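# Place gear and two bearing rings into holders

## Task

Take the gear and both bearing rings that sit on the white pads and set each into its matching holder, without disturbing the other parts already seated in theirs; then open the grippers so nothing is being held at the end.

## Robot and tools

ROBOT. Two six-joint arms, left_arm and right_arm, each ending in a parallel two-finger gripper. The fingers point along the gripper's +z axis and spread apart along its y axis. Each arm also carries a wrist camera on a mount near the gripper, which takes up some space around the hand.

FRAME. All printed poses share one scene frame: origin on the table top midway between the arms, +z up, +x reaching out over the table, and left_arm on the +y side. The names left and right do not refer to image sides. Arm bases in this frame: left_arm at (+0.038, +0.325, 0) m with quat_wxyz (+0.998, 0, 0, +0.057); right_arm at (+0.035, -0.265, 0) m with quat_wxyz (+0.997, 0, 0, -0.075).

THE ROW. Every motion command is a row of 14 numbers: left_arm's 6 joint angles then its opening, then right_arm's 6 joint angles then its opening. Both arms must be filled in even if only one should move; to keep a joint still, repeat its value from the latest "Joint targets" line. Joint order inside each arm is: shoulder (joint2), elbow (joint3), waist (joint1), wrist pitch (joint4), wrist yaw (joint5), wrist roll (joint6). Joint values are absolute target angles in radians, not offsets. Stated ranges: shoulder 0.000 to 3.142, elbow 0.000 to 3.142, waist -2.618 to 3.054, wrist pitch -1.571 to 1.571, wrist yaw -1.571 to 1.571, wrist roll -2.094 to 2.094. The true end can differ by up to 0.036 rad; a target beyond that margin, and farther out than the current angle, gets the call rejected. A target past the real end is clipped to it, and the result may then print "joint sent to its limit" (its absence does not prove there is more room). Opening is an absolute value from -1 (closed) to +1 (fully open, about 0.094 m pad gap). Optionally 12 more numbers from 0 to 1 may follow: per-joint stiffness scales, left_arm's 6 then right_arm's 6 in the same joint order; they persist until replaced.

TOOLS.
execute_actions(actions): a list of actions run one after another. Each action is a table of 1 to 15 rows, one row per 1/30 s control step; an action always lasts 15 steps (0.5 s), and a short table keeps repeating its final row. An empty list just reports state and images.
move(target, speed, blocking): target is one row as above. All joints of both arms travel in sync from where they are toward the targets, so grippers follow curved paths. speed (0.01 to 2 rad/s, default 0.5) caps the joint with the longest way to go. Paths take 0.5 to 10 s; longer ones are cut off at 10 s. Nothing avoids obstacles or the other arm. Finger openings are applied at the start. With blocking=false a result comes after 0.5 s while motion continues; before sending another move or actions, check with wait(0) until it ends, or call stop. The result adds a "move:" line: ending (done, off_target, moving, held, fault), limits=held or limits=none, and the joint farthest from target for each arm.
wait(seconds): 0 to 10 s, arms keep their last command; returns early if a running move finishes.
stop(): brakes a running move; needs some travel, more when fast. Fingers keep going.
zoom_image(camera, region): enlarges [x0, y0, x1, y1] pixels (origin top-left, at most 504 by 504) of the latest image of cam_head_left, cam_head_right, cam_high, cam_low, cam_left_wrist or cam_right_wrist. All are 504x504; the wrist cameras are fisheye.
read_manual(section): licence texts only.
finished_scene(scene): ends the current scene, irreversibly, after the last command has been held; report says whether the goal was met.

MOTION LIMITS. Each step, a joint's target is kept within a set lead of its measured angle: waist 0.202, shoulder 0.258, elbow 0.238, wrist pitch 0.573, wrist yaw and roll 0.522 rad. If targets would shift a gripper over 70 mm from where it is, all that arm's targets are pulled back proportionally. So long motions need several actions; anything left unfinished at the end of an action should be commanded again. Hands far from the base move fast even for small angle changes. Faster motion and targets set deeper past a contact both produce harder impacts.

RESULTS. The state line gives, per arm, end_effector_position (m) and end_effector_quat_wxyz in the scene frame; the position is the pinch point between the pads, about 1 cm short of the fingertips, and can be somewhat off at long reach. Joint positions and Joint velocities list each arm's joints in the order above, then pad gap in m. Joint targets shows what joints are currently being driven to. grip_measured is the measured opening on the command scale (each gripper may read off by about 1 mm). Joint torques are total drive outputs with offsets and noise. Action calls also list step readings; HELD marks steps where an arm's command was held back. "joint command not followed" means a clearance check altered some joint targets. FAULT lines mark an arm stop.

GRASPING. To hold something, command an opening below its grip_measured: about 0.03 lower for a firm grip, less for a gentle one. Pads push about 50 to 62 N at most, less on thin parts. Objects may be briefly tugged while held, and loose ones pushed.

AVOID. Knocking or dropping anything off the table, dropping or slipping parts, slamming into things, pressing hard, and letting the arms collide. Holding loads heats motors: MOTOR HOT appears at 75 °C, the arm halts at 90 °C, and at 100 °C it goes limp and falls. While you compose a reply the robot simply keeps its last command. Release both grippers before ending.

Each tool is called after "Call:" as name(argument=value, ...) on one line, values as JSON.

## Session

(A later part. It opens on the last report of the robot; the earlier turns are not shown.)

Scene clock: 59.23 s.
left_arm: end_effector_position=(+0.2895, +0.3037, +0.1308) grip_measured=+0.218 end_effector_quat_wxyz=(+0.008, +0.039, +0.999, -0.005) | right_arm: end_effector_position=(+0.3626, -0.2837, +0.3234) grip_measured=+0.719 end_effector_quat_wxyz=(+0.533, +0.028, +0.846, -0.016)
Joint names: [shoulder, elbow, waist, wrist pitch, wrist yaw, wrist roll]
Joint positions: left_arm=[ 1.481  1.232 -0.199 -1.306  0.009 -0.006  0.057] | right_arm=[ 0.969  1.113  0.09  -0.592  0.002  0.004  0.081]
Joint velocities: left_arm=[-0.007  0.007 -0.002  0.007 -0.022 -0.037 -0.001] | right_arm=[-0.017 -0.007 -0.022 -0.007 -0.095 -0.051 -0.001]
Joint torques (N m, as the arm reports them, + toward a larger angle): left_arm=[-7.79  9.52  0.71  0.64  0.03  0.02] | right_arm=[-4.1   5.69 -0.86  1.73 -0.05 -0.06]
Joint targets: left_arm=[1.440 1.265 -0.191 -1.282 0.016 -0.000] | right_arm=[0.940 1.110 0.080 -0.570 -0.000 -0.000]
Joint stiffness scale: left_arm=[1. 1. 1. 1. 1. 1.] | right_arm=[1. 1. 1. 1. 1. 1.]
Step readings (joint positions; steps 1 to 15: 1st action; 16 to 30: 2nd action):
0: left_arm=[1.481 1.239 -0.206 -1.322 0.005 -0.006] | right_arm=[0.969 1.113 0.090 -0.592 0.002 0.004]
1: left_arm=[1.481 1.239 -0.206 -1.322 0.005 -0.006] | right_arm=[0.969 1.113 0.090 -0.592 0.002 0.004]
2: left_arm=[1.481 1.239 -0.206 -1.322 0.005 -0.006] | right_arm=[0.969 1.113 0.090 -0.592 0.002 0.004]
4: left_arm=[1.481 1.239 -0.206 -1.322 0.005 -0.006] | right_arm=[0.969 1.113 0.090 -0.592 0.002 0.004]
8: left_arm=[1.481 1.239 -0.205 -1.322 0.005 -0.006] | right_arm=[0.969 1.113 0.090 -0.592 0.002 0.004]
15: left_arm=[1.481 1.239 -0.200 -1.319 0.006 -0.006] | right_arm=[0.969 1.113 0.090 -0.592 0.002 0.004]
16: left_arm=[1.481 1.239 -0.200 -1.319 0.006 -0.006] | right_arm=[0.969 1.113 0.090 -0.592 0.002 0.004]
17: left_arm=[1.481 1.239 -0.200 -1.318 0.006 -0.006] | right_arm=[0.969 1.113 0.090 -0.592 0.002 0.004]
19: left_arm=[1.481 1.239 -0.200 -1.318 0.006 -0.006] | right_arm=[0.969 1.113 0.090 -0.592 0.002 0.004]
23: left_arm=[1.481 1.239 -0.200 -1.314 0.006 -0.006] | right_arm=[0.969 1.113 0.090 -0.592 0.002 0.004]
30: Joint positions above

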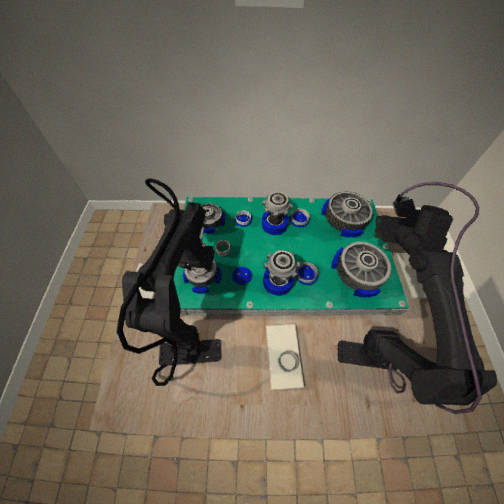

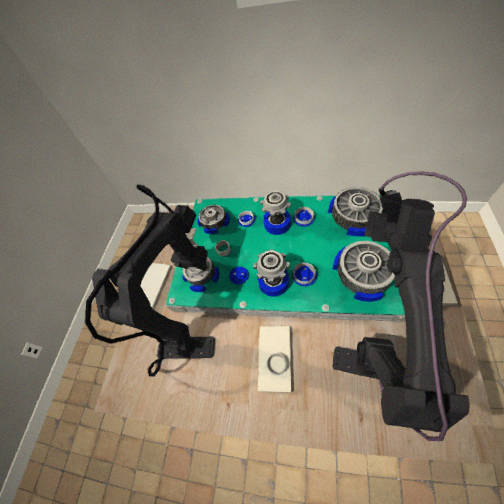

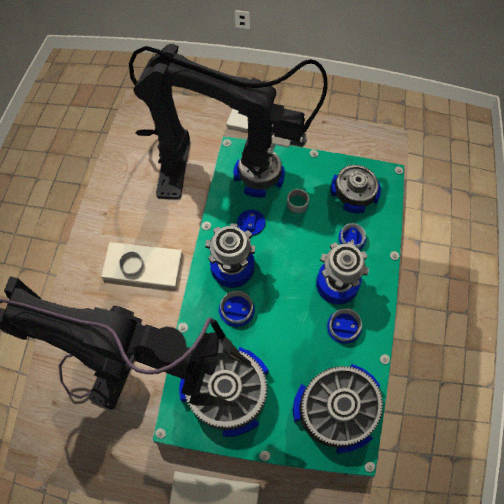

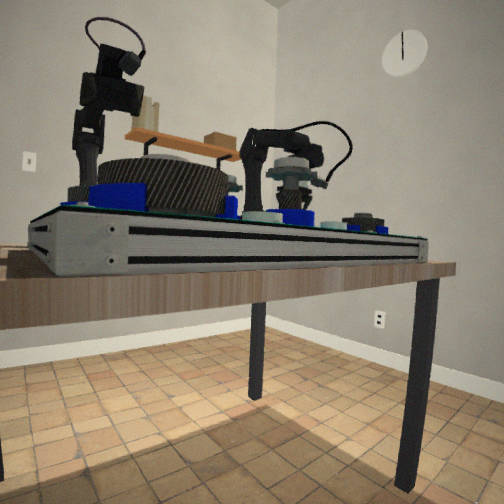

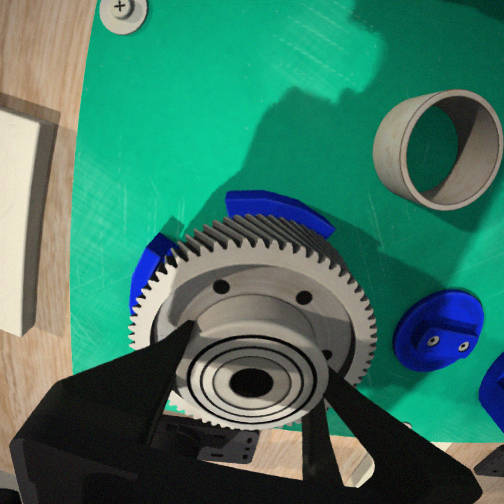

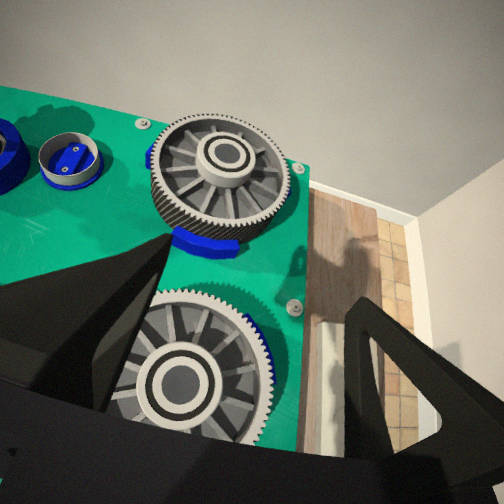

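Call:
execute_actions(actions=[[[1.44,1.27,-0.19,-1.285,0.012,0,0.06,0.94,1.11,0.08,-0.57,0,0,0.72],[1.44,1.27,-0.189,-1.285,0.008,0,0.06,0.94,1.11,0.08,-0.57,0,0,0.72],[1.44,1.27,-0.188,-1.285,0.004,0,0.06,0.94,1.11,0.08,-0.57,0,0,0.72],[1.44,1.27,-0.188,-1.285,0,0,0.06,0.94,1.11,0.08,-0.57,0,0,0.72],[1.44,1.27,-0.188,-1.285,-0.004,0,0.06,0.94,1.11,0.08,-0.57,0,0,0.72],[1.44,1.268,-0.188,-1.285,-0.006,0,0.06,0.94,1.11,0.08,-0.57,0,0,0.72],[1.44,1.266,-0.188,-1.285,-0.006,0,0.06,0.94,1.11,0.08,-0.57,0,0,0.72],[1.44,1.264,-0.188,-1.285,-0.006,0,0.06,0.94,1.11,0.08,-0.57,0,0,0.72],[1.44,1.262,-0.188,-1.285,-0.006,0,0.06,0.94,1.11,0.08,-0.57,0,0,0.72],[1.44,1.26,-0.188,-1.284,-0.006,0,0.06,0.94,1.11,0.08,-0.57,0,0,0.72],[1.44,1.258,-0.188,-1.282,-0.006,0,0.06,0.94,1.11,0.08,-0.57,0,0,0.72],[1.44,1.256,-0.188,-1.28,-0.006,0,0.06,0.94,1.11,0.08,-0.57,0,0,0.72],[1.44,1.254,-0.188,-1.278,-0.006,0,0.06,0.94,1.11,0.08,-0.57,0,0,0.72],[1.44,1.252,-0.188,-1.276,-0.006,0,0.06,0.94,1.11,0.08,-0.57,0,0,0.72],[1.44,1.25,-0.188,-1.274,-0.006,0,0.06,0.94,1.11,0.08,-0.57,0,0,0.72]],[[1.44,1.25,-0.188,-1.274,-0.006,0,0.06,0.94,1.11,0.08,-0.57,0,0,0.72]]])

Scene clock: 61.00 s.
left_arm: end_effector_position=(+0.2902, +0.3040, +0.1303) grip_measured=+0.218 end_effector_quat_wxyz=(+0.009, +0.039, +0.999, -0.005) | right_arm: end_effector_position=(+0.3626, -0.2837, +0.3234) grip_measured=+0.719 end_effector_quat_wxyz=(+0.533, +0.028, +0.846, -0.016)
Joint names: [shoulder, elbow, waist, wrist pitch, wrist yaw, wrist roll]
Joint positions: left_arm=[ 1.481  1.23  -0.198 -1.301  0.009 -0.006  0.057] | right_arm=[ 0.969  1.113  0.09  -0.592  0.002  0.004  0.081]
Joint velocities: left_arm=[-0.012  0.007  0.007  0.022 -0.066  0.022  0.001] | right_arm=[-0.007 -0.017  0.007  0.037 -0.007  0.051 -0.001]
Joint torques (N m, as the arm reports them, + toward a larger angle): left_arm=[-7.83  8.41  0.83  0.72 -0.15  0.04] | right_arm=[-4.06  5.66 -0.81  1.72 -0.06 -0.07]
Joint targets: left_arm=[1.440 1.250 -0.188 -1.274 -0.006 0.000] | right_arm=[0.940 1.110 0.080 -0.570 -0.000 -0.000]
Joint stiffness scale: left_arm=[1. 1. 1. 1. 1. 1.] | right_arm=[1. 1. 1. 1. 1. 1.]
Step readings (joint positions; steps 1 to 15: 1st action; 16 to 30: 2nd action):
0: left_arm=[1.481 1.232 -0.199 -1.305 0.009 -0.006] | right_arm=[0.969 1.113 0.090 -0.592 0.002 0.004]
1: left_arm=[1.481 1.232 -0.199 -1.305 0.009 -0.006] | right_arm=[0.969 1.113 0.090 -0.592 0.002 0.004]
2: left_arm=[1.481 1.232 -0.199 -1.305 0.009 -0.006] | right_arm=[0.969 1.113 0.090 -0.592 0.002 0.004]
4: left_arm=[1.481 1.232 -0.199 -1.305 0.009 -0.006] | right_arm=[0.969 1.113 0.090 -0.592 0.002 0.004]
8: left_arm=[1.481 1.232 -0.199 -1.305 0.008 -0.006] | right_arm=[0.969 1.113 0.090 -0.592 0.002 0.004]
15: left_arm=[1.481 1.232 -0.199 -1.305 0.008 -0.006] | right_arm=[0.969 1.113 0.090 -0.592 0.002 0.004]
16: left_arm=[1.481 1.232 -0.199 -1.305 0.008 -0.006] | right_arm=[0.969 1.113 0.090 -0.592 0.002 0.004]
17: left_arm=[1.481 1.232 -0.199 -1.305 0.008 -0.006] | right_arm=[0.969 1.113 0.090 -0.592 0.002 0.004]
19: left_arm=[1.481 1.232 -0.199 -1.303 0.008 -0.006] | right_arm=[0.969 1.113 0.090 -0.592 0.002 0.004]
23: left_arm=[1.481 1.231 -0.199 -1.302 0.008 -0.006] | right_arm=[0.969 1.113 0.090 -0.592 0.002 0.004]
30: Joint positions above

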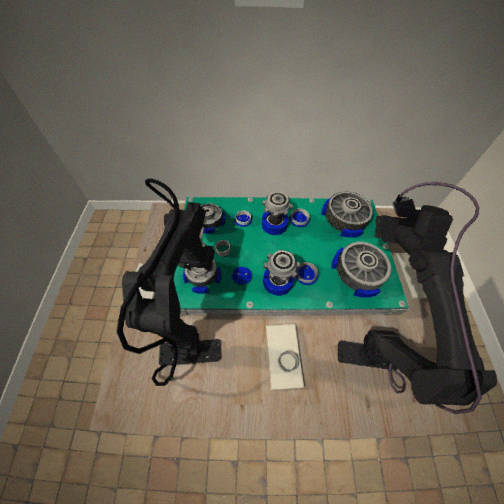

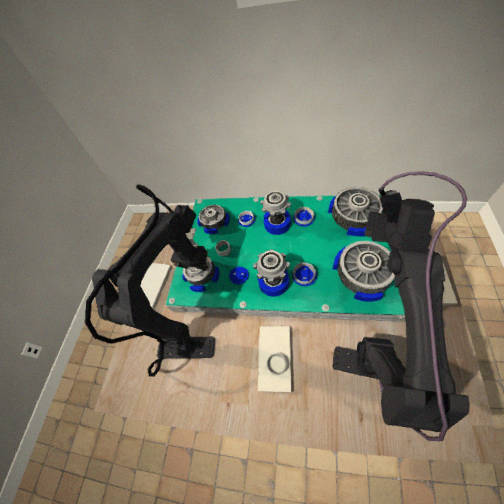

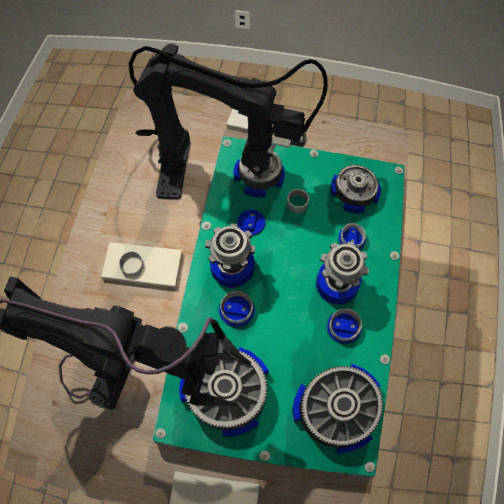

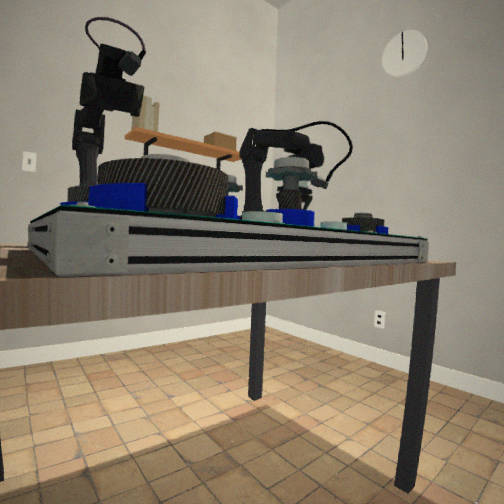

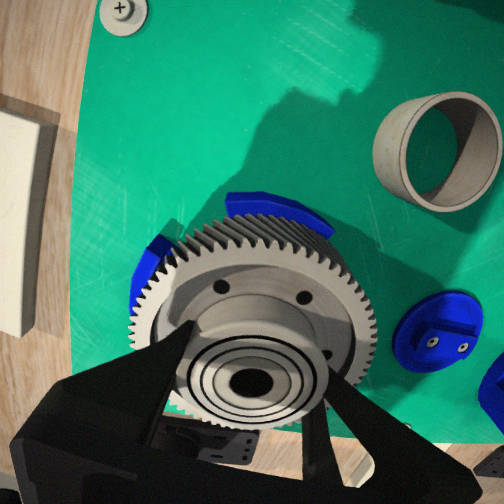

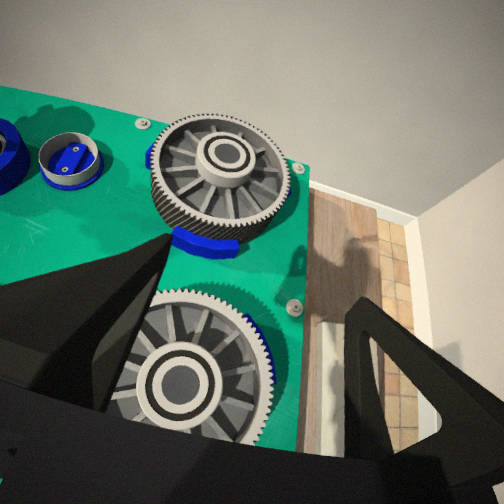

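Call:
execute_actions(actions=[[[1.44,1.26,-0.188,-1.285,0,0,0.06,0.94,1.11,0.08,-0.57,0,0,0.72],[1.44,1.27,-0.188,-1.295,0,0,0.06,0.94,1.11,0.08,-0.57,0,0,0.72],[1.44,1.275,-0.188,-1.305,0,0,0.06,0.94,1.11,0.08,-0.57,0,0,0.72],[1.44,1.275,-0.187,-1.315,0,0,0.06,0.94,1.11,0.08,-0.57,0,0,0.72],[1.44,1.275,-0.186,-1.322,0,0,0.06,0.94,1.11,0.08,-0.57,0,0,0.72],[1.44,1.275,-0.185,-1.325,0,0,0.06,0.94,1.11,0.08,-0.57,0,0,0.72],[1.44,1.275,-0.184,-1.325,0,0,0.06,0.94,1.11,0.08,-0.57,0,0,0.72],[1.44,1.275,-0.183,-1.325,0,0,0.06,0.94,1.11,0.08,-0.57,0,0,0.72]]])

Call:
zoom_image(camera="cam_left_wrist", region=[120, 170, 400, 330])

Scene clock: 62.17 s.
left_arm: end_effector_position=(+0.2898, +0.3043, +0.1303) grip_measured=+0.218 end_effector_quat_wxyz=(+0.008, +0.037, +0.999, -0.006) | right_arm: end_effector_position=(+0.3626, -0.2837, +0.3234) grip_measured=+0.719 end_effector_quat_wxyz=(+0.533, +0.028, +0.846, -0.016)
Joint names: [shoulder, elbow, waist, wrist pitch, wrist yaw, wrist roll]
Joint positions: left_arm=[ 1.481  1.23  -0.195 -1.303  0.011 -0.006  0.057] | right_arm=[ 0.969  1.113  0.09  -0.592  0.002  0.004  0.081]
Joint velocities: left_arm=[-0.022 -0.002 -0.002  0.007 -0.022  0.007  0.   ] | right_arm=[ 0.002  0.012  0.012  0.051 -0.051  0.007  0.   ]
Joint torques (N m, as the arm reports them, + toward a larger angle): left_arm=[-7.81 10.64  0.99  0.12 -0.12  0.03] | right_arm=[-4.08  5.72 -0.88  1.72 -0.05 -0.06]
Joint targets: left_arm=[1.440 1.275 -0.183 -1.325 -0.000 -0.000] | right_arm=[0.940 1.110 0.080 -0.570 -0.000 -0.000]
Joint stiffness scale: left_arm=[1. 1. 1. 1. 1. 1.] | right_arm=[1. 1. 1. 1. 1. 1.]
Step readings (joint positions):
0: left_arm=[1.481 1.230 -0.198 -1.301 0.009 -0.006] | right_arm=[0.969 1.113 0.090 -0.592 0.002 0.004]
1: left_arm=[1.481 1.230 -0.198 -1.301 0.009 -0.006] | right_arm=[0.969 1.113 0.090 -0.592 0.002 0.004]
2: left_arm=[1.481 1.230 -0.198 -1.301 0.009 -0.006] | right_arm=[0.969 1.113 0.090 -0.592 0.002 0.004]
4: left_arm=[1.481 1.230 -0.198 -1.301 0.009 -0.006] | right_arm=[0.969 1.113 0.090 -0.592 0.002 0.004]
8: left_arm=[1.481 1.230 -0.196 -1.303 0.010 -0.006] | right_arm=[0.969 1.113 0.090 -0.592 0.002 0.004]
15: Joint positions above

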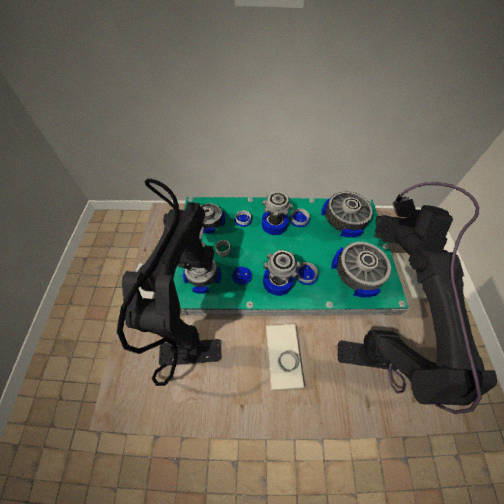

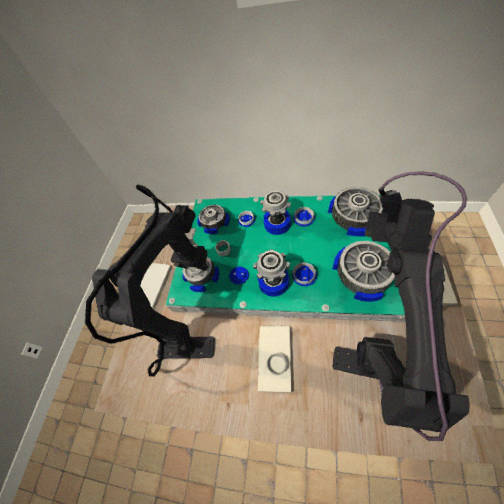

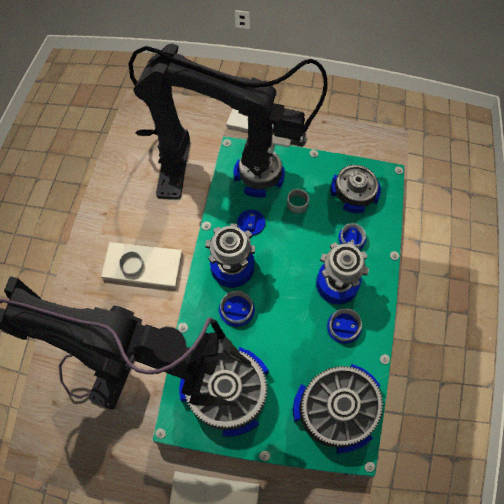

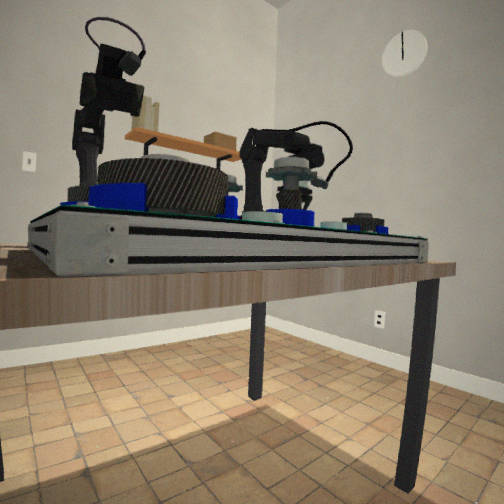

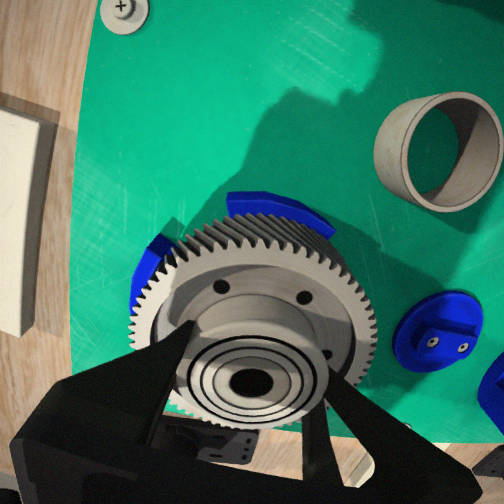

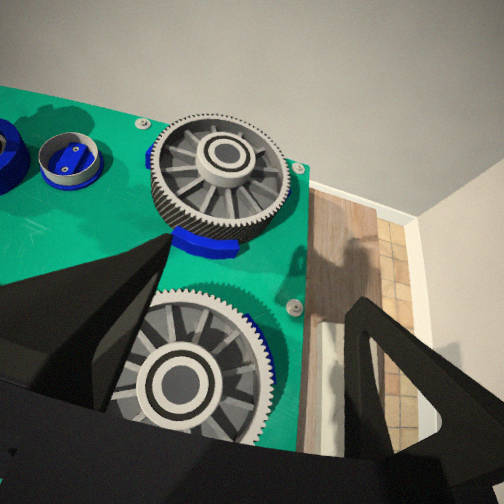

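Region (120, 170, 400, 330) of cam_left_wrist's 504x504 image, scaled by 1.800, with more detail than that image has; it fills the top 288 rows of this view, and the rest is white.

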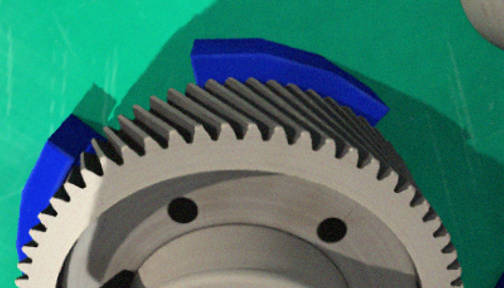

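Call:
execute_actions(actions=[[[1.435,1.275,-0.19,-1.322,0,0,0.06,0.94,1.11,0.08,-0.57,0,0,0.72],[1.43,1.275,-0.192,-1.322,0,0,0.06,0.94,1.11,0.08,-0.57,0,0,0.72],[1.425,1.275,-0.193,-1.322,0,0,0.06,0.94,1.11,0.08,-0.57,0,0,0.72],[1.42,1.275,-0.193,-1.322,0,0,0.06,0.94,1.11,0.08,-0.57,0,0,0.72],[1.415,1.275,-0.193,-1.322,0,0,0.06,0.94,1.11,0.08,-0.57,0,0,0.72],[1.41,1.275,-0.193,-1.322,0,0,0.06,0.94,1.11,0.08,-0.57,0,0,0.72],[1.407,1.275,-0.193,-1.322,-0.003,0,0.06,0.94,1.11,0.08,-0.57,0,0,0.72],[1.404,1.275,-0.193,-1.322,-0.005,0,0.06,0.94,1.11,0.08,-0.57,0,0,0.72],[1.401,1.275,-0.193,-1.322,-0.005,0,0.06,0.94,1.11,0.08,-0.57,0,0,0.72],[1.398,1.275,-0.193,-1.322,-0.005,0,0.06,0.94,1.11,0.08,-0.57,0,0,0.72],[1.395,1.275,-0.193,-1.322,-0.005,0,0.06,0.94,1.11,0.08,-0.57,0,0,0.72]]])

Call:
zoom_image(camera="cam_left_wrist", region=[120, 170, 400, 330])

Scene clock: 63.73 s.
left_arm: end_effector_position=(+0.2871, +0.3054, +0.1327) grip_measured=+0.218 end_effector_quat_wxyz=(+0.008, +0.037, +0.999, -0.004) | right_arm: end_effector_position=(+0.3626, -0.2837, +0.3234) grip_measured=+0.719 end_effector_quat_wxyz=(+0.533, +0.028, +0.846, -0.016)
Joint names: [shoulder, elbow, waist, wrist pitch, wrist yaw, wrist roll]
Joint positions: left_arm=[ 1.471  1.23  -0.195 -1.313  0.007 -0.006  0.057] | right_arm=[ 0.969  1.113  0.09  -0.592  0.002  0.004  0.081]
Joint velocities: left_arm=[-0.032 -0.002  0.012 -0.007  0.022 -0.037  0.   ] | right_arm=[ 0.002  0.002  0.007 -0.11  -0.037 -0.007 -0.   ]
Joint torques (N m, as the arm reports them, + toward a larger angle): left_arm=[-10.17  10.58   0.09   0.35  -0.1    0.04] | right_arm=[-4.11  5.68 -0.82  1.74 -0.05 -0.07]
Joint targets: left_arm=[1.395 1.275 -0.193 -1.322 -0.005 -0.000] | right_arm=[0.940 1.110 0.080 -0.570 0.000 -0.000]
Joint stiffness scale: left_arm=[1. 1. 1. 1. 1. 1.] | right_arm=[1. 1. 1. 1. 1. 1.]
Step readings (joint positions):
0: left_arm=[1.481 1.230 -0.195 -1.303 0.011 -0.006] | right_arm=[0.969 1.113 0.090 -0.592 0.002 0.004]
1: left_arm=[1.481 1.230 -0.195 -1.303 0.011 -0.006] | right_arm=[0.969 1.113 0.090 -0.592 0.002 0.004]
2: left_arm=[1.481 1.230 -0.195 -1.303 0.011 -0.006] | right_arm=[0.969 1.113 0.090 -0.592 0.002 0.004]
4: left_arm=[1.481 1.230 -0.195 -1.303 0.011 -0.006] | right_arm=[0.969 1.113 0.090 -0.592 0.002 0.004]
8: left_arm=[1.479 1.230 -0.195 -1.303 0.010 -0.006] | right_arm=[0.969 1.113 0.090 -0.592 0.002 0.004]
15: Joint positions above

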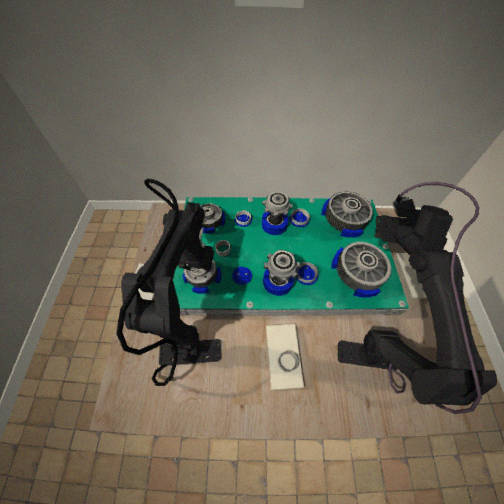

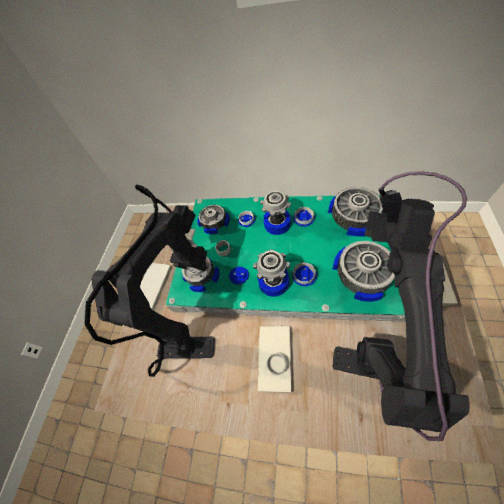

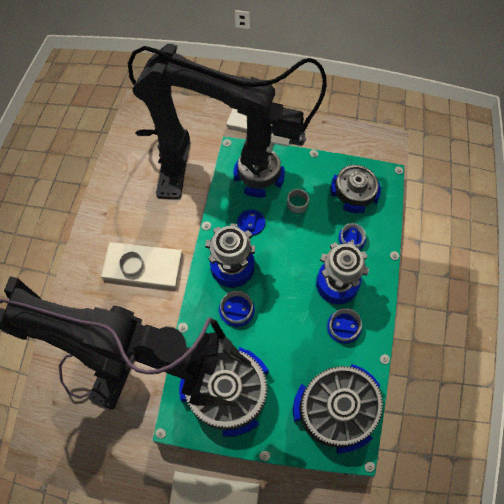

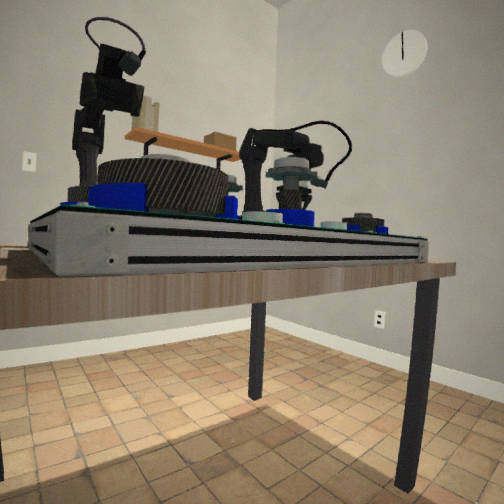

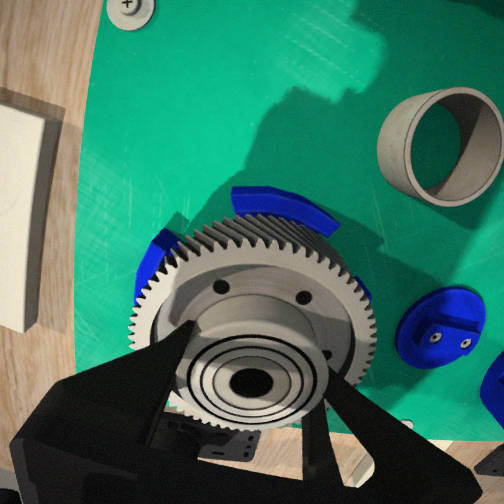

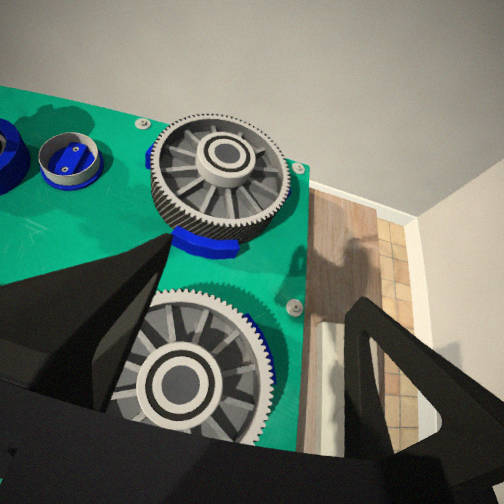

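Region (120, 170, 400, 330) of cam_left_wrist's 504x504 image, scaled by 1.800, with more detail than that image has; it fills the top 288 rows of this view, and the rest is white.

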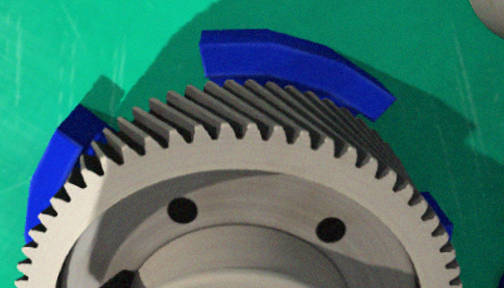

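Call:
execute_actions(actions=[[[1.397,1.275,-0.193,-1.315,0.0,0,0.06,0.94,1.11,0.08,-0.57,0,0,0.72],[1.4,1.275,-0.193,-1.308,0.0,0,0.06,0.94,1.11,0.08,-0.57,0,0,0.72],[1.403,1.275,-0.193,-1.301,0.0,0,0.06,0.94,1.11,0.08,-0.57,0,0,0.72],[1.406,1.275,-0.193,-1.295,0.0,0,0.06,0.94,1.11,0.08,-0.57,0,0,0.72],[1.409,1.275,-0.193,-1.291,0.0,0,0.06,0.94,1.11,0.08,-0.57,0,0,0.72],[1.412,1.275,-0.193,-1.288,0.0,0,0.06,0.94,1.11,0.08,-0.57,0,0,0.72],[1.415,1.275,-0.193,-1.288,0.0,0,0.06,0.94,1.11,0.08,-0.57,0,0,0.72]],[[1.418,1.275,-0.193,-1.288,0.0,0,0.06,0.94,1.11,0.08,-0.57,0,0,0.72],[1.421,1.275,-0.193,-1.288,0.0,0,0.06,0.94,1.11,0.08,-0.57,0,0,0.72],[1.424,1.275,-0.193,-1.288,0.0,0,0.06,0.94,1.11,0.08,-0.57,0,0,0.72],[1.427,1.275,-0.193,-1.288,0.0,0,0.06,0.94,1.11,0.08,-0.57,0,0,0.72],[1.43,1.275,-0.193,-1.288,0.0,0,0.06,0.94,1.11,0.08,-0.57,0,0,0.72],[1.433,1.275,-0.193,-1.288,0.0,0,0.06,0.94,1.11,0.08,-0.57,0,0,0.72],[1.436,1.275,-0.193,-1.288,0.0,0,0.06,0.94,1.11,0.08,-0.57,0,0,0.72],[1.439,1.275,-0.193,-1.288,0.0,0,0.06,0.94,1.11,0.08,-0.57,0,0,0.72],[1.442,1.275,-0.193,-1.288,0.0,0,0.06,0.94,1.11,0.08,-0.57,0,0,0.72],[1.445,1.275,-0.193,-1.288,0.0,0,0.06,0.94,1.11,0.08,-0.57,0,0,0.72],[1.448,1.275,-0.193,-1.288,0.0,0,0.06,0.94,1.11,0.08,-0.57,0,0,0.72],[1.451,1.275,-0.193,-1.288,0.0,0,0.06,0.94,1.11,0.08,-0.57,0,0,0.72],[1.454,1.275,-0.193,-1.288,0.0,0,0.06,0.94,1.11,0.08,-0.57,0,0,0.72]]])

Scene clock: 65.90 s.
left_arm: end_effector_position=(+0.2875, +0.3057, +0.1323) grip_measured=+0.218 end_effector_quat_wxyz=(+0.008, +0.037, +0.999, -0.003) | right_arm: end_effector_position=(+0.3626, -0.2837, +0.3234) grip_measured=+0.719 end_effector_quat_wxyz=(+0.533, +0.028, +0.846, -0.016)
Joint names: [shoulder, elbow, waist, wrist pitch, wrist yaw, wrist roll]
Joint positions: left_arm=[ 1.473  1.23  -0.195 -1.312  0.005 -0.006  0.057] | right_arm=[ 0.969  1.113  0.09  -0.592  0.002  0.004  0.081]
Joint velocities: left_arm=[-0.012  0.007  0.012 -0.037 -0.022 -0.081 -0.001] | right_arm=[-0.012 -0.017 -0.012  0.022 -0.007 -0.007 -0.   ]
Joint torques (N m, as the arm reports them, + toward a larger angle): left_arm=[-6.02 10.59  0.23  0.67 -0.07  0.02] | right_arm=[-4.09  5.68 -0.81  1.74 -0.05 -0.07]
Joint targets: left_arm=[1.454 1.275 -0.193 -1.288 -0.000 0.000] | right_arm=[0.940 1.110 0.080 -0.570 -0.000 0.000]
Joint stiffness scale: left_arm=[1. 1. 1. 1. 1. 1.] | right_arm=[1. 1. 1. 1. 1. 1.]
Step readings (joint positions; steps 1 to 15: 1st action; 16 to 30: 2nd action):
0: left_arm=[1.470 1.230 -0.195 -1.314 0.005 -0.006] | right_arm=[0.969 1.113 0.090 -0.592 0.002 0.004]
1: left_arm=[1.470 1.230 -0.195 -1.314 0.005 -0.006] | right_arm=[0.969 1.113 0.090 -0.592 0.002 0.004]
2: left_arm=[1.470 1.230 -0.195 -1.314 0.005 -0.006] | right_arm=[0.969 1.113 0.090 -0.592 0.002 0.004]
4: left_arm=[1.470 1.230 -0.195 -1.314 0.005 -0.006] | right_arm=[0.969 1.113 0.090 -0.592 0.002 0.004]
8: left_arm=[1.470 1.230 -0.195 -1.314 0.005 -0.006] | right_arm=[0.969 1.113 0.090 -0.592 0.002 0.004]
15: left_arm=[1.470 1.230 -0.195 -1.312 0.005 -0.006] | right_arm=[0.969 1.113 0.090 -0.592 0.002 0.004]
16: left_arm=[1.470 1.230 -0.195 -1.312 0.005 -0.006] | right_arm=[0.969 1.113 0.090 -0.592 0.002 0.004]
17: left_arm=[1.470 1.230 -0.195 -1.312 0.005 -0.006] | right_arm=[0.969 1.113 0.090 -0.592 0.002 0.004]
19: left_arm=[1.470 1.230 -0.195 -1.312 0.005 -0.006] | right_arm=[0.969 1.113 0.090 -0.592 0.002 0.004]
23: left_arm=[1.471 1.230 -0.195 -1.312 0.005 -0.006] | right_arm=[0.969 1.113 0.090 -0.592 0.002 0.004]
30: Joint positions above

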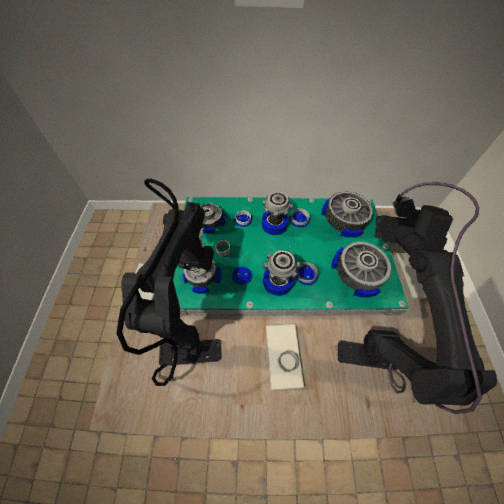

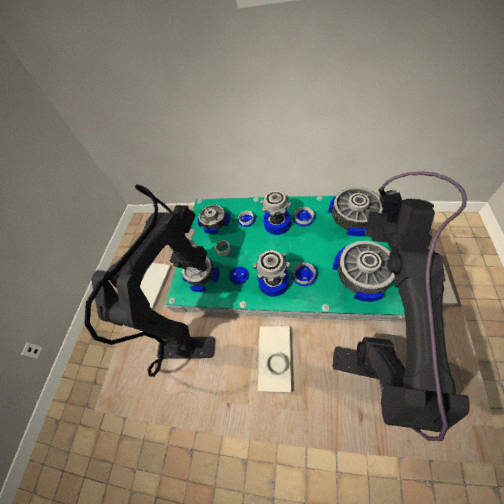

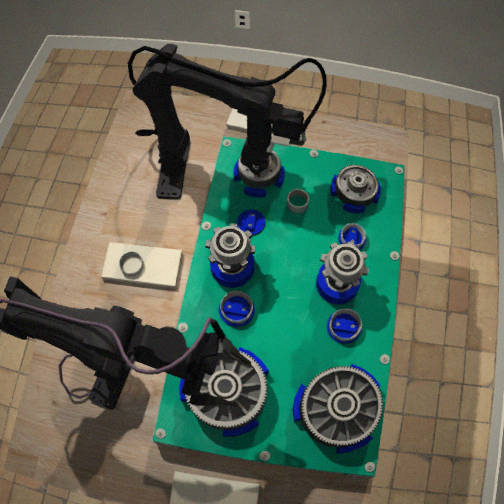

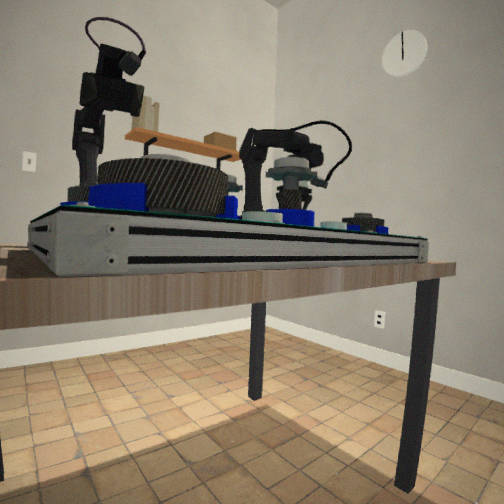

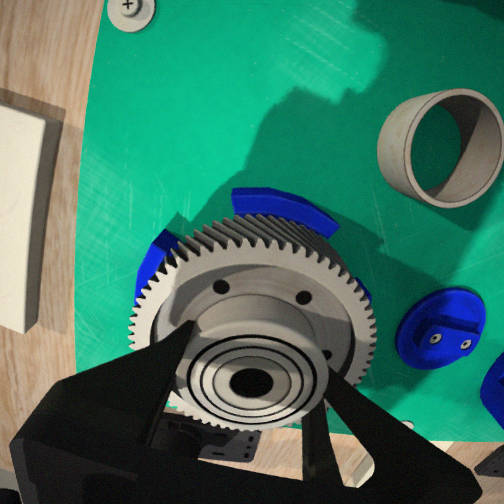

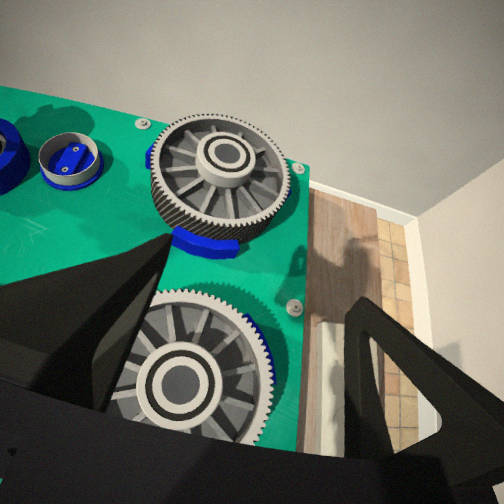

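Call:
execute_actions(actions=[[[1.445,1.275,-0.193,-1.287,0.0,0,0.06,0.94,1.11,0.08,-0.57,0,0,0.72],[1.438,1.275,-0.193,-1.286,0.0,0,0.06,0.94,1.11,0.08,-0.57,0,0,0.72],[1.435,1.275,-0.193,-1.285,0.0,0,0.06,0.94,1.11,0.08,-0.57,0,0,0.72],[1.435,1.275,-0.193,-1.283,0.0,0,0.06,0.94,1.11,0.08,-0.57,0,0,0.72],[1.435,1.275,-0.193,-1.281,0.0,0,0.06,0.94,1.11,0.08,-0.57,0,0,0.72],[1.435,1.275,-0.193,-1.279,0.0,0,0.06,0.94,1.11,0.08,-0.57,0,0,0.72],[1.435,1.275,-0.193,-1.277,0.0,0,0.06,0.94,1.11,0.08,-0.57,0,0,0.72],[1.435,1.275,-0.193,-1.275,0.0,0,0.06,0.94,1.11,0.08,-0.57,0,0,0.72],[1.435,1.275,-0.193,-1.273,0.0,0,0.06,0.94,1.11,0.08,-0.57,0,0,0.72],[1.435,1.275,-0.193,-1.271,0.0,0,0.06,0.94,1.11,0.08,-0.57,0,0,0.72],[1.435,1.275,-0.193,-1.27,0.0,0,0.06,0.94,1.11,0.08,-0.57,0,0,0.72]]])

Scene clock: 66.97 s.
left_arm: end_effector_position=(+0.2881, +0.3056, +0.1323) grip_measured=+0.218 end_effector_quat_wxyz=(+0.009, +0.037, +0.999, -0.003) | right_arm: end_effector_position=(+0.3626, -0.2837, +0.3234) grip_measured=+0.719 end_effector_quat_wxyz=(+0.533, +0.028, +0.846, -0.016)
Joint names: [shoulder, elbow, waist, wrist pitch, wrist yaw, wrist roll]
Joint positions: left_arm=[ 1.473  1.23  -0.195 -1.309  0.005 -0.006  0.057] | right_arm=[ 0.969  1.113  0.09  -0.592  0.002  0.004  0.081]
Joint velocities: left_arm=[ 0.007  0.002 -0.017  0.037 -0.022 -0.007  0.001] | right_arm=[-0.002 -0.007  0.007 -0.007 -0.007  0.022  0.   ]
Joint torques (N m, as the arm reports them, + toward a larger angle): left_arm=[-7.47 10.62  0.12  0.83 -0.07  0.02] | right_arm=[-4.1   5.7  -0.84  1.71 -0.06 -0.07]
Joint targets: left_arm=[1.435 1.275 -0.193 -1.270 0.000 -0.000] | right_arm=[0.940 1.110 0.080 -0.570 -0.000 -0.000]
Joint stiffness scale: left_arm=[1. 1. 1. 1. 1. 1.] | right_arm=[1. 1. 1. 1. 1. 1.]
Step readings (joint positions):
0: left_arm=[1.473 1.230 -0.195 -1.312 0.005 -0.006] | right_arm=[0.969 1.113 0.090 -0.592 0.002 0.004]
1: left_arm=[1.473 1.230 -0.195 -1.312 0.005 -0.006] | right_arm=[0.969 1.113 0.090 -0.592 0.002 0.004]
2: left_arm=[1.473 1.230 -0.195 -1.312 0.005 -0.006] | right_arm=[0.969 1.113 0.090 -0.592 0.002 0.004]
4: left_arm=[1.473 1.230 -0.195 -1.312 0.005 -0.006] | right_arm=[0.969 1.113 0.090 -0.592 0.002 0.004]
8: left_arm=[1.473 1.230 -0.195 -1.312 0.005 -0.006] | right_arm=[0.969 1.113 0.090 -0.592 0.002 0.004]
15: Joint positions above

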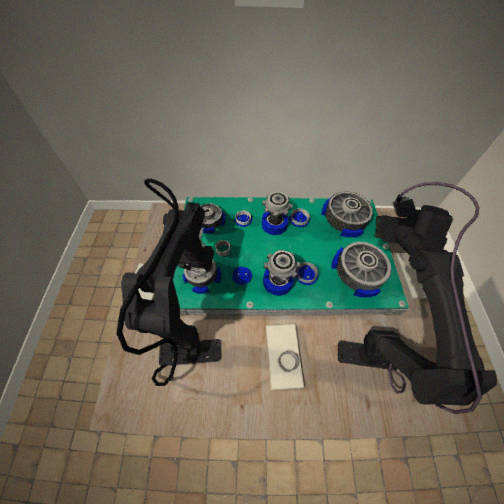

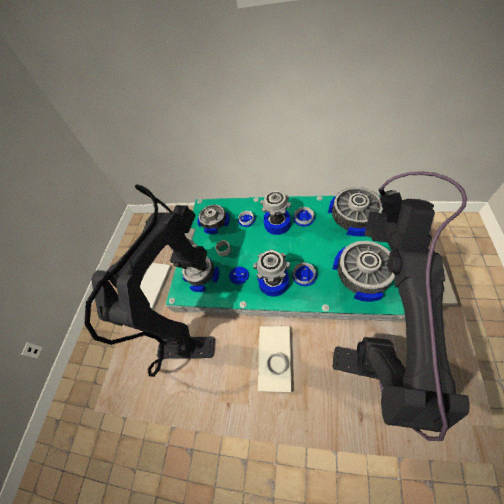

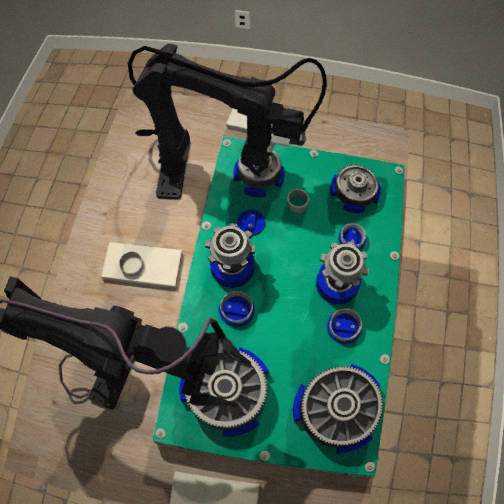

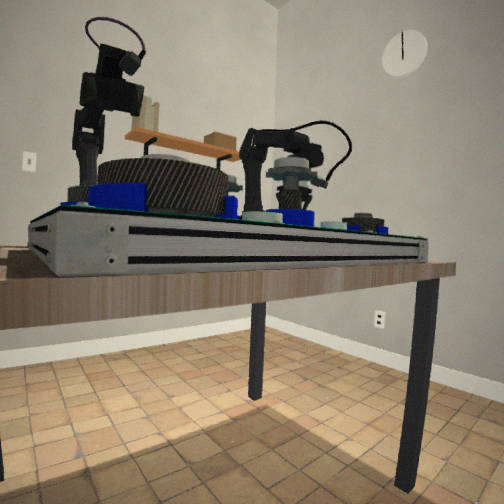

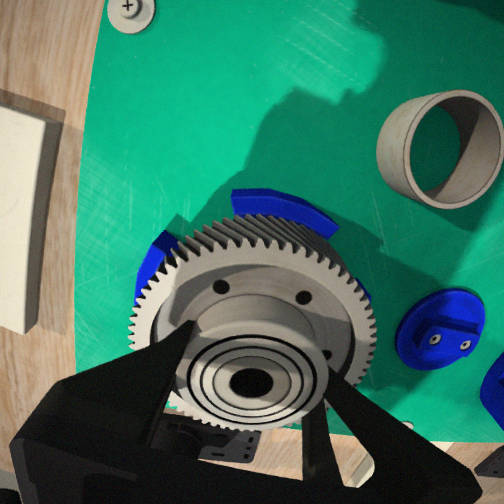

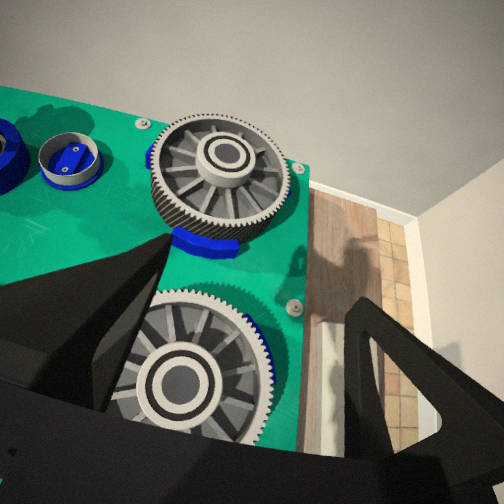

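Call:
execute_actions(actions=[[[1.437,1.275,-0.193,-1.268,0.0,0,0.06,0.94,1.11,0.08,-0.57,0,0,0.72],[1.439,1.275,-0.193,-1.266,0.0,0,0.06,0.94,1.11,0.08,-0.57,0,0,0.72],[1.441,1.275,-0.193,-1.264,0.0,0,0.06,0.94,1.11,0.08,-0.57,0,0,0.72],[1.443,1.275,-0.193,-1.262,0.0,0,0.06,0.94,1.11,0.08,-0.57,0,0,0.72],[1.443,1.275,-0.193,-1.26,0.0,0,0.06,0.94,1.11,0.08,-0.57,0,0,0.72],[1.443,1.275,-0.193,-1.258,0.0,0,0.06,0.94,1.11,0.08,-0.57,0,0,0.72],[1.443,1.275,-0.193,-1.256,0.0,0,0.06,0.94,1.11,0.08,-0.57,0,0,0.72],[1.443,1.275,-0.193,-1.254,0.0,0,0.06,0.94,1.11,0.08,-0.57,0,0,0.72]]])

Scene clock: 67.97 s.
left_arm: end_effector_position=(+0.2898, +0.3055, +0.1323) grip_measured=+0.218 end_effector_quat_wxyz=(+0.013, +0.037, +0.999, -0.003) | right_arm: end_effector_position=(+0.3627, -0.2837, +0.3235) grip_measured=+0.719 end_effector_quat_wxyz=(+0.533, +0.028, +0.846, -0.016)
Joint names: [shoulder, elbow, waist, wrist pitch, wrist yaw, wrist roll]
Joint positions: left_arm=[ 1.473  1.23  -0.195 -1.303  0.004 -0.006  0.057] | right_arm=[ 0.969  1.113  0.09  -0.591  0.002  0.004  0.081]
Joint velocities: left_arm=[-0.002 -0.007  0.022  0.037 -0.037  0.007 -0.001] | right_arm=[-0.022  0.032 -0.017 -0.007 -0.022 -0.007 -0.   ]
Joint torques (N m, as the arm reports them, + toward a larger angle): left_arm=[-6.92 10.65  0.18  0.97 -0.08  0.03] | right_arm=[-4.1   5.69 -0.87  1.73 -0.05 -0.06]
Joint targets: left_arm=[1.443 1.275 -0.193 -1.254 0.000 0.000] | right_arm=[0.940 1.110 0.080 -0.570 0.000 0.000]
Joint stiffness scale: left_arm=[1. 1. 1. 1. 1. 1.] | right_arm=[1. 1. 1. 1. 1. 1.]
Step readings (joint positions):
0: left_arm=[1.473 1.230 -0.195 -1.308 0.004 -0.006] | right_arm=[0.969 1.113 0.090 -0.592 0.002 0.004]
1: left_arm=[1.473 1.230 -0.195 -1.308 0.004 -0.006] | right_arm=[0.969 1.113 0.090 -0.592 0.002 0.004]
2: left_arm=[1.473 1.230 -0.195 -1.308 0.004 -0.006] | right_arm=[0.969 1.113 0.090 -0.592 0.002 0.004]
4: left_arm=[1.473 1.230 -0.195 -1.307 0.004 -0.006] | right_arm=[0.969 1.113 0.090 -0.591 0.002 0.004]
8: left_arm=[1.473 1.230 -0.195 -1.303 0.004 -0.006] | right_arm=[0.969 1.113 0.090 -0.591 0.002 0.004]
15: Joint positions above

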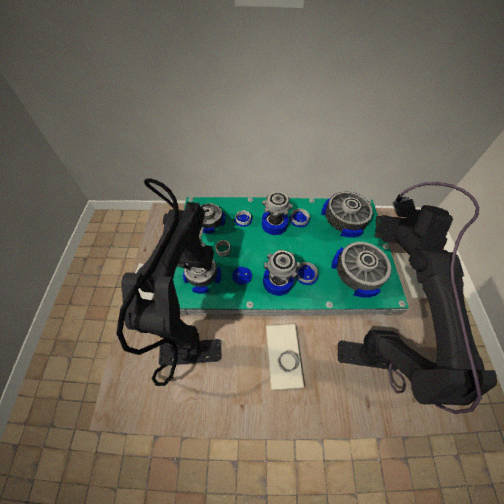

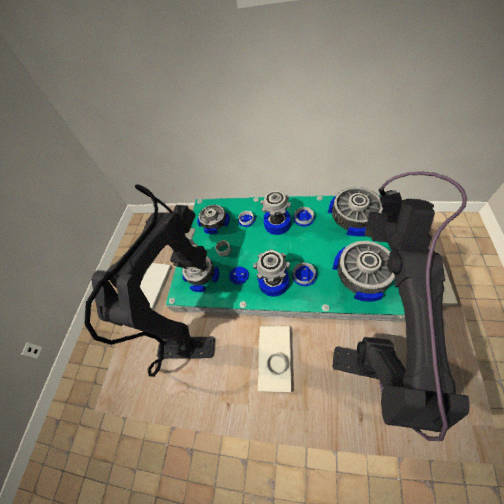

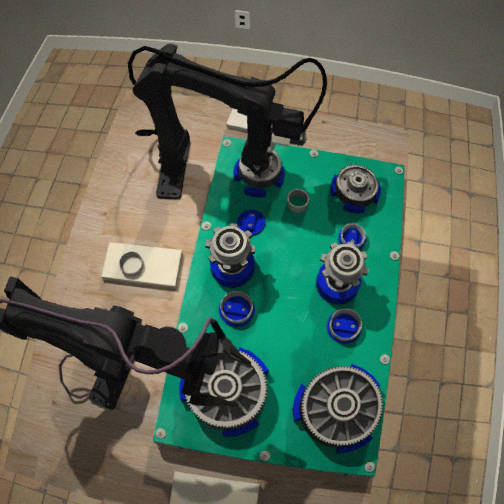

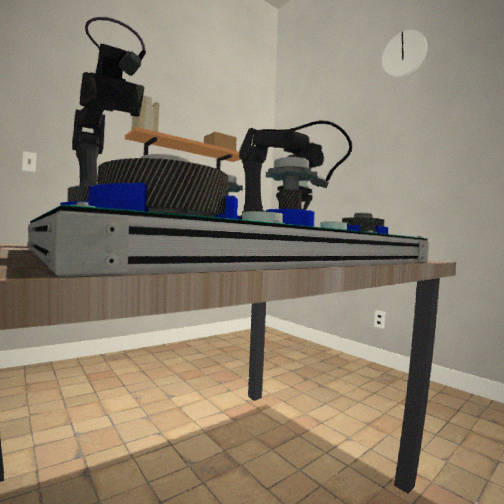

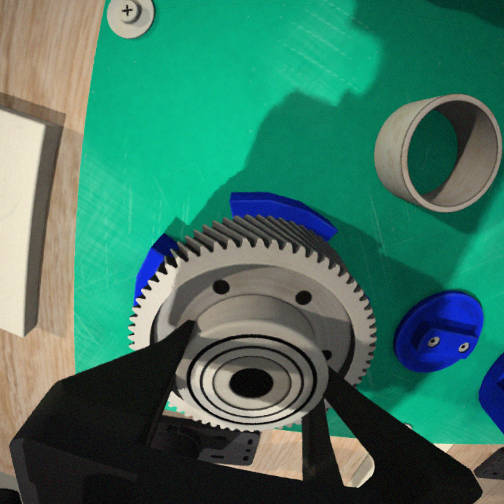

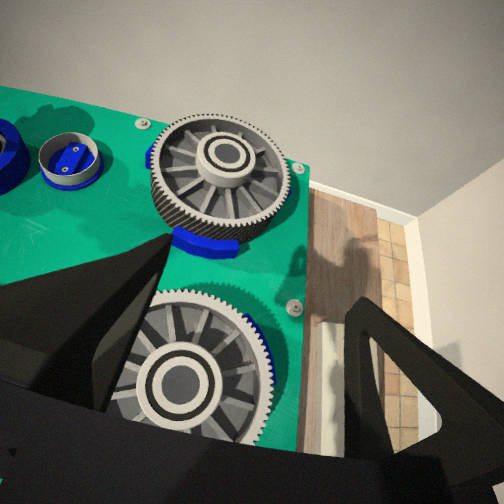

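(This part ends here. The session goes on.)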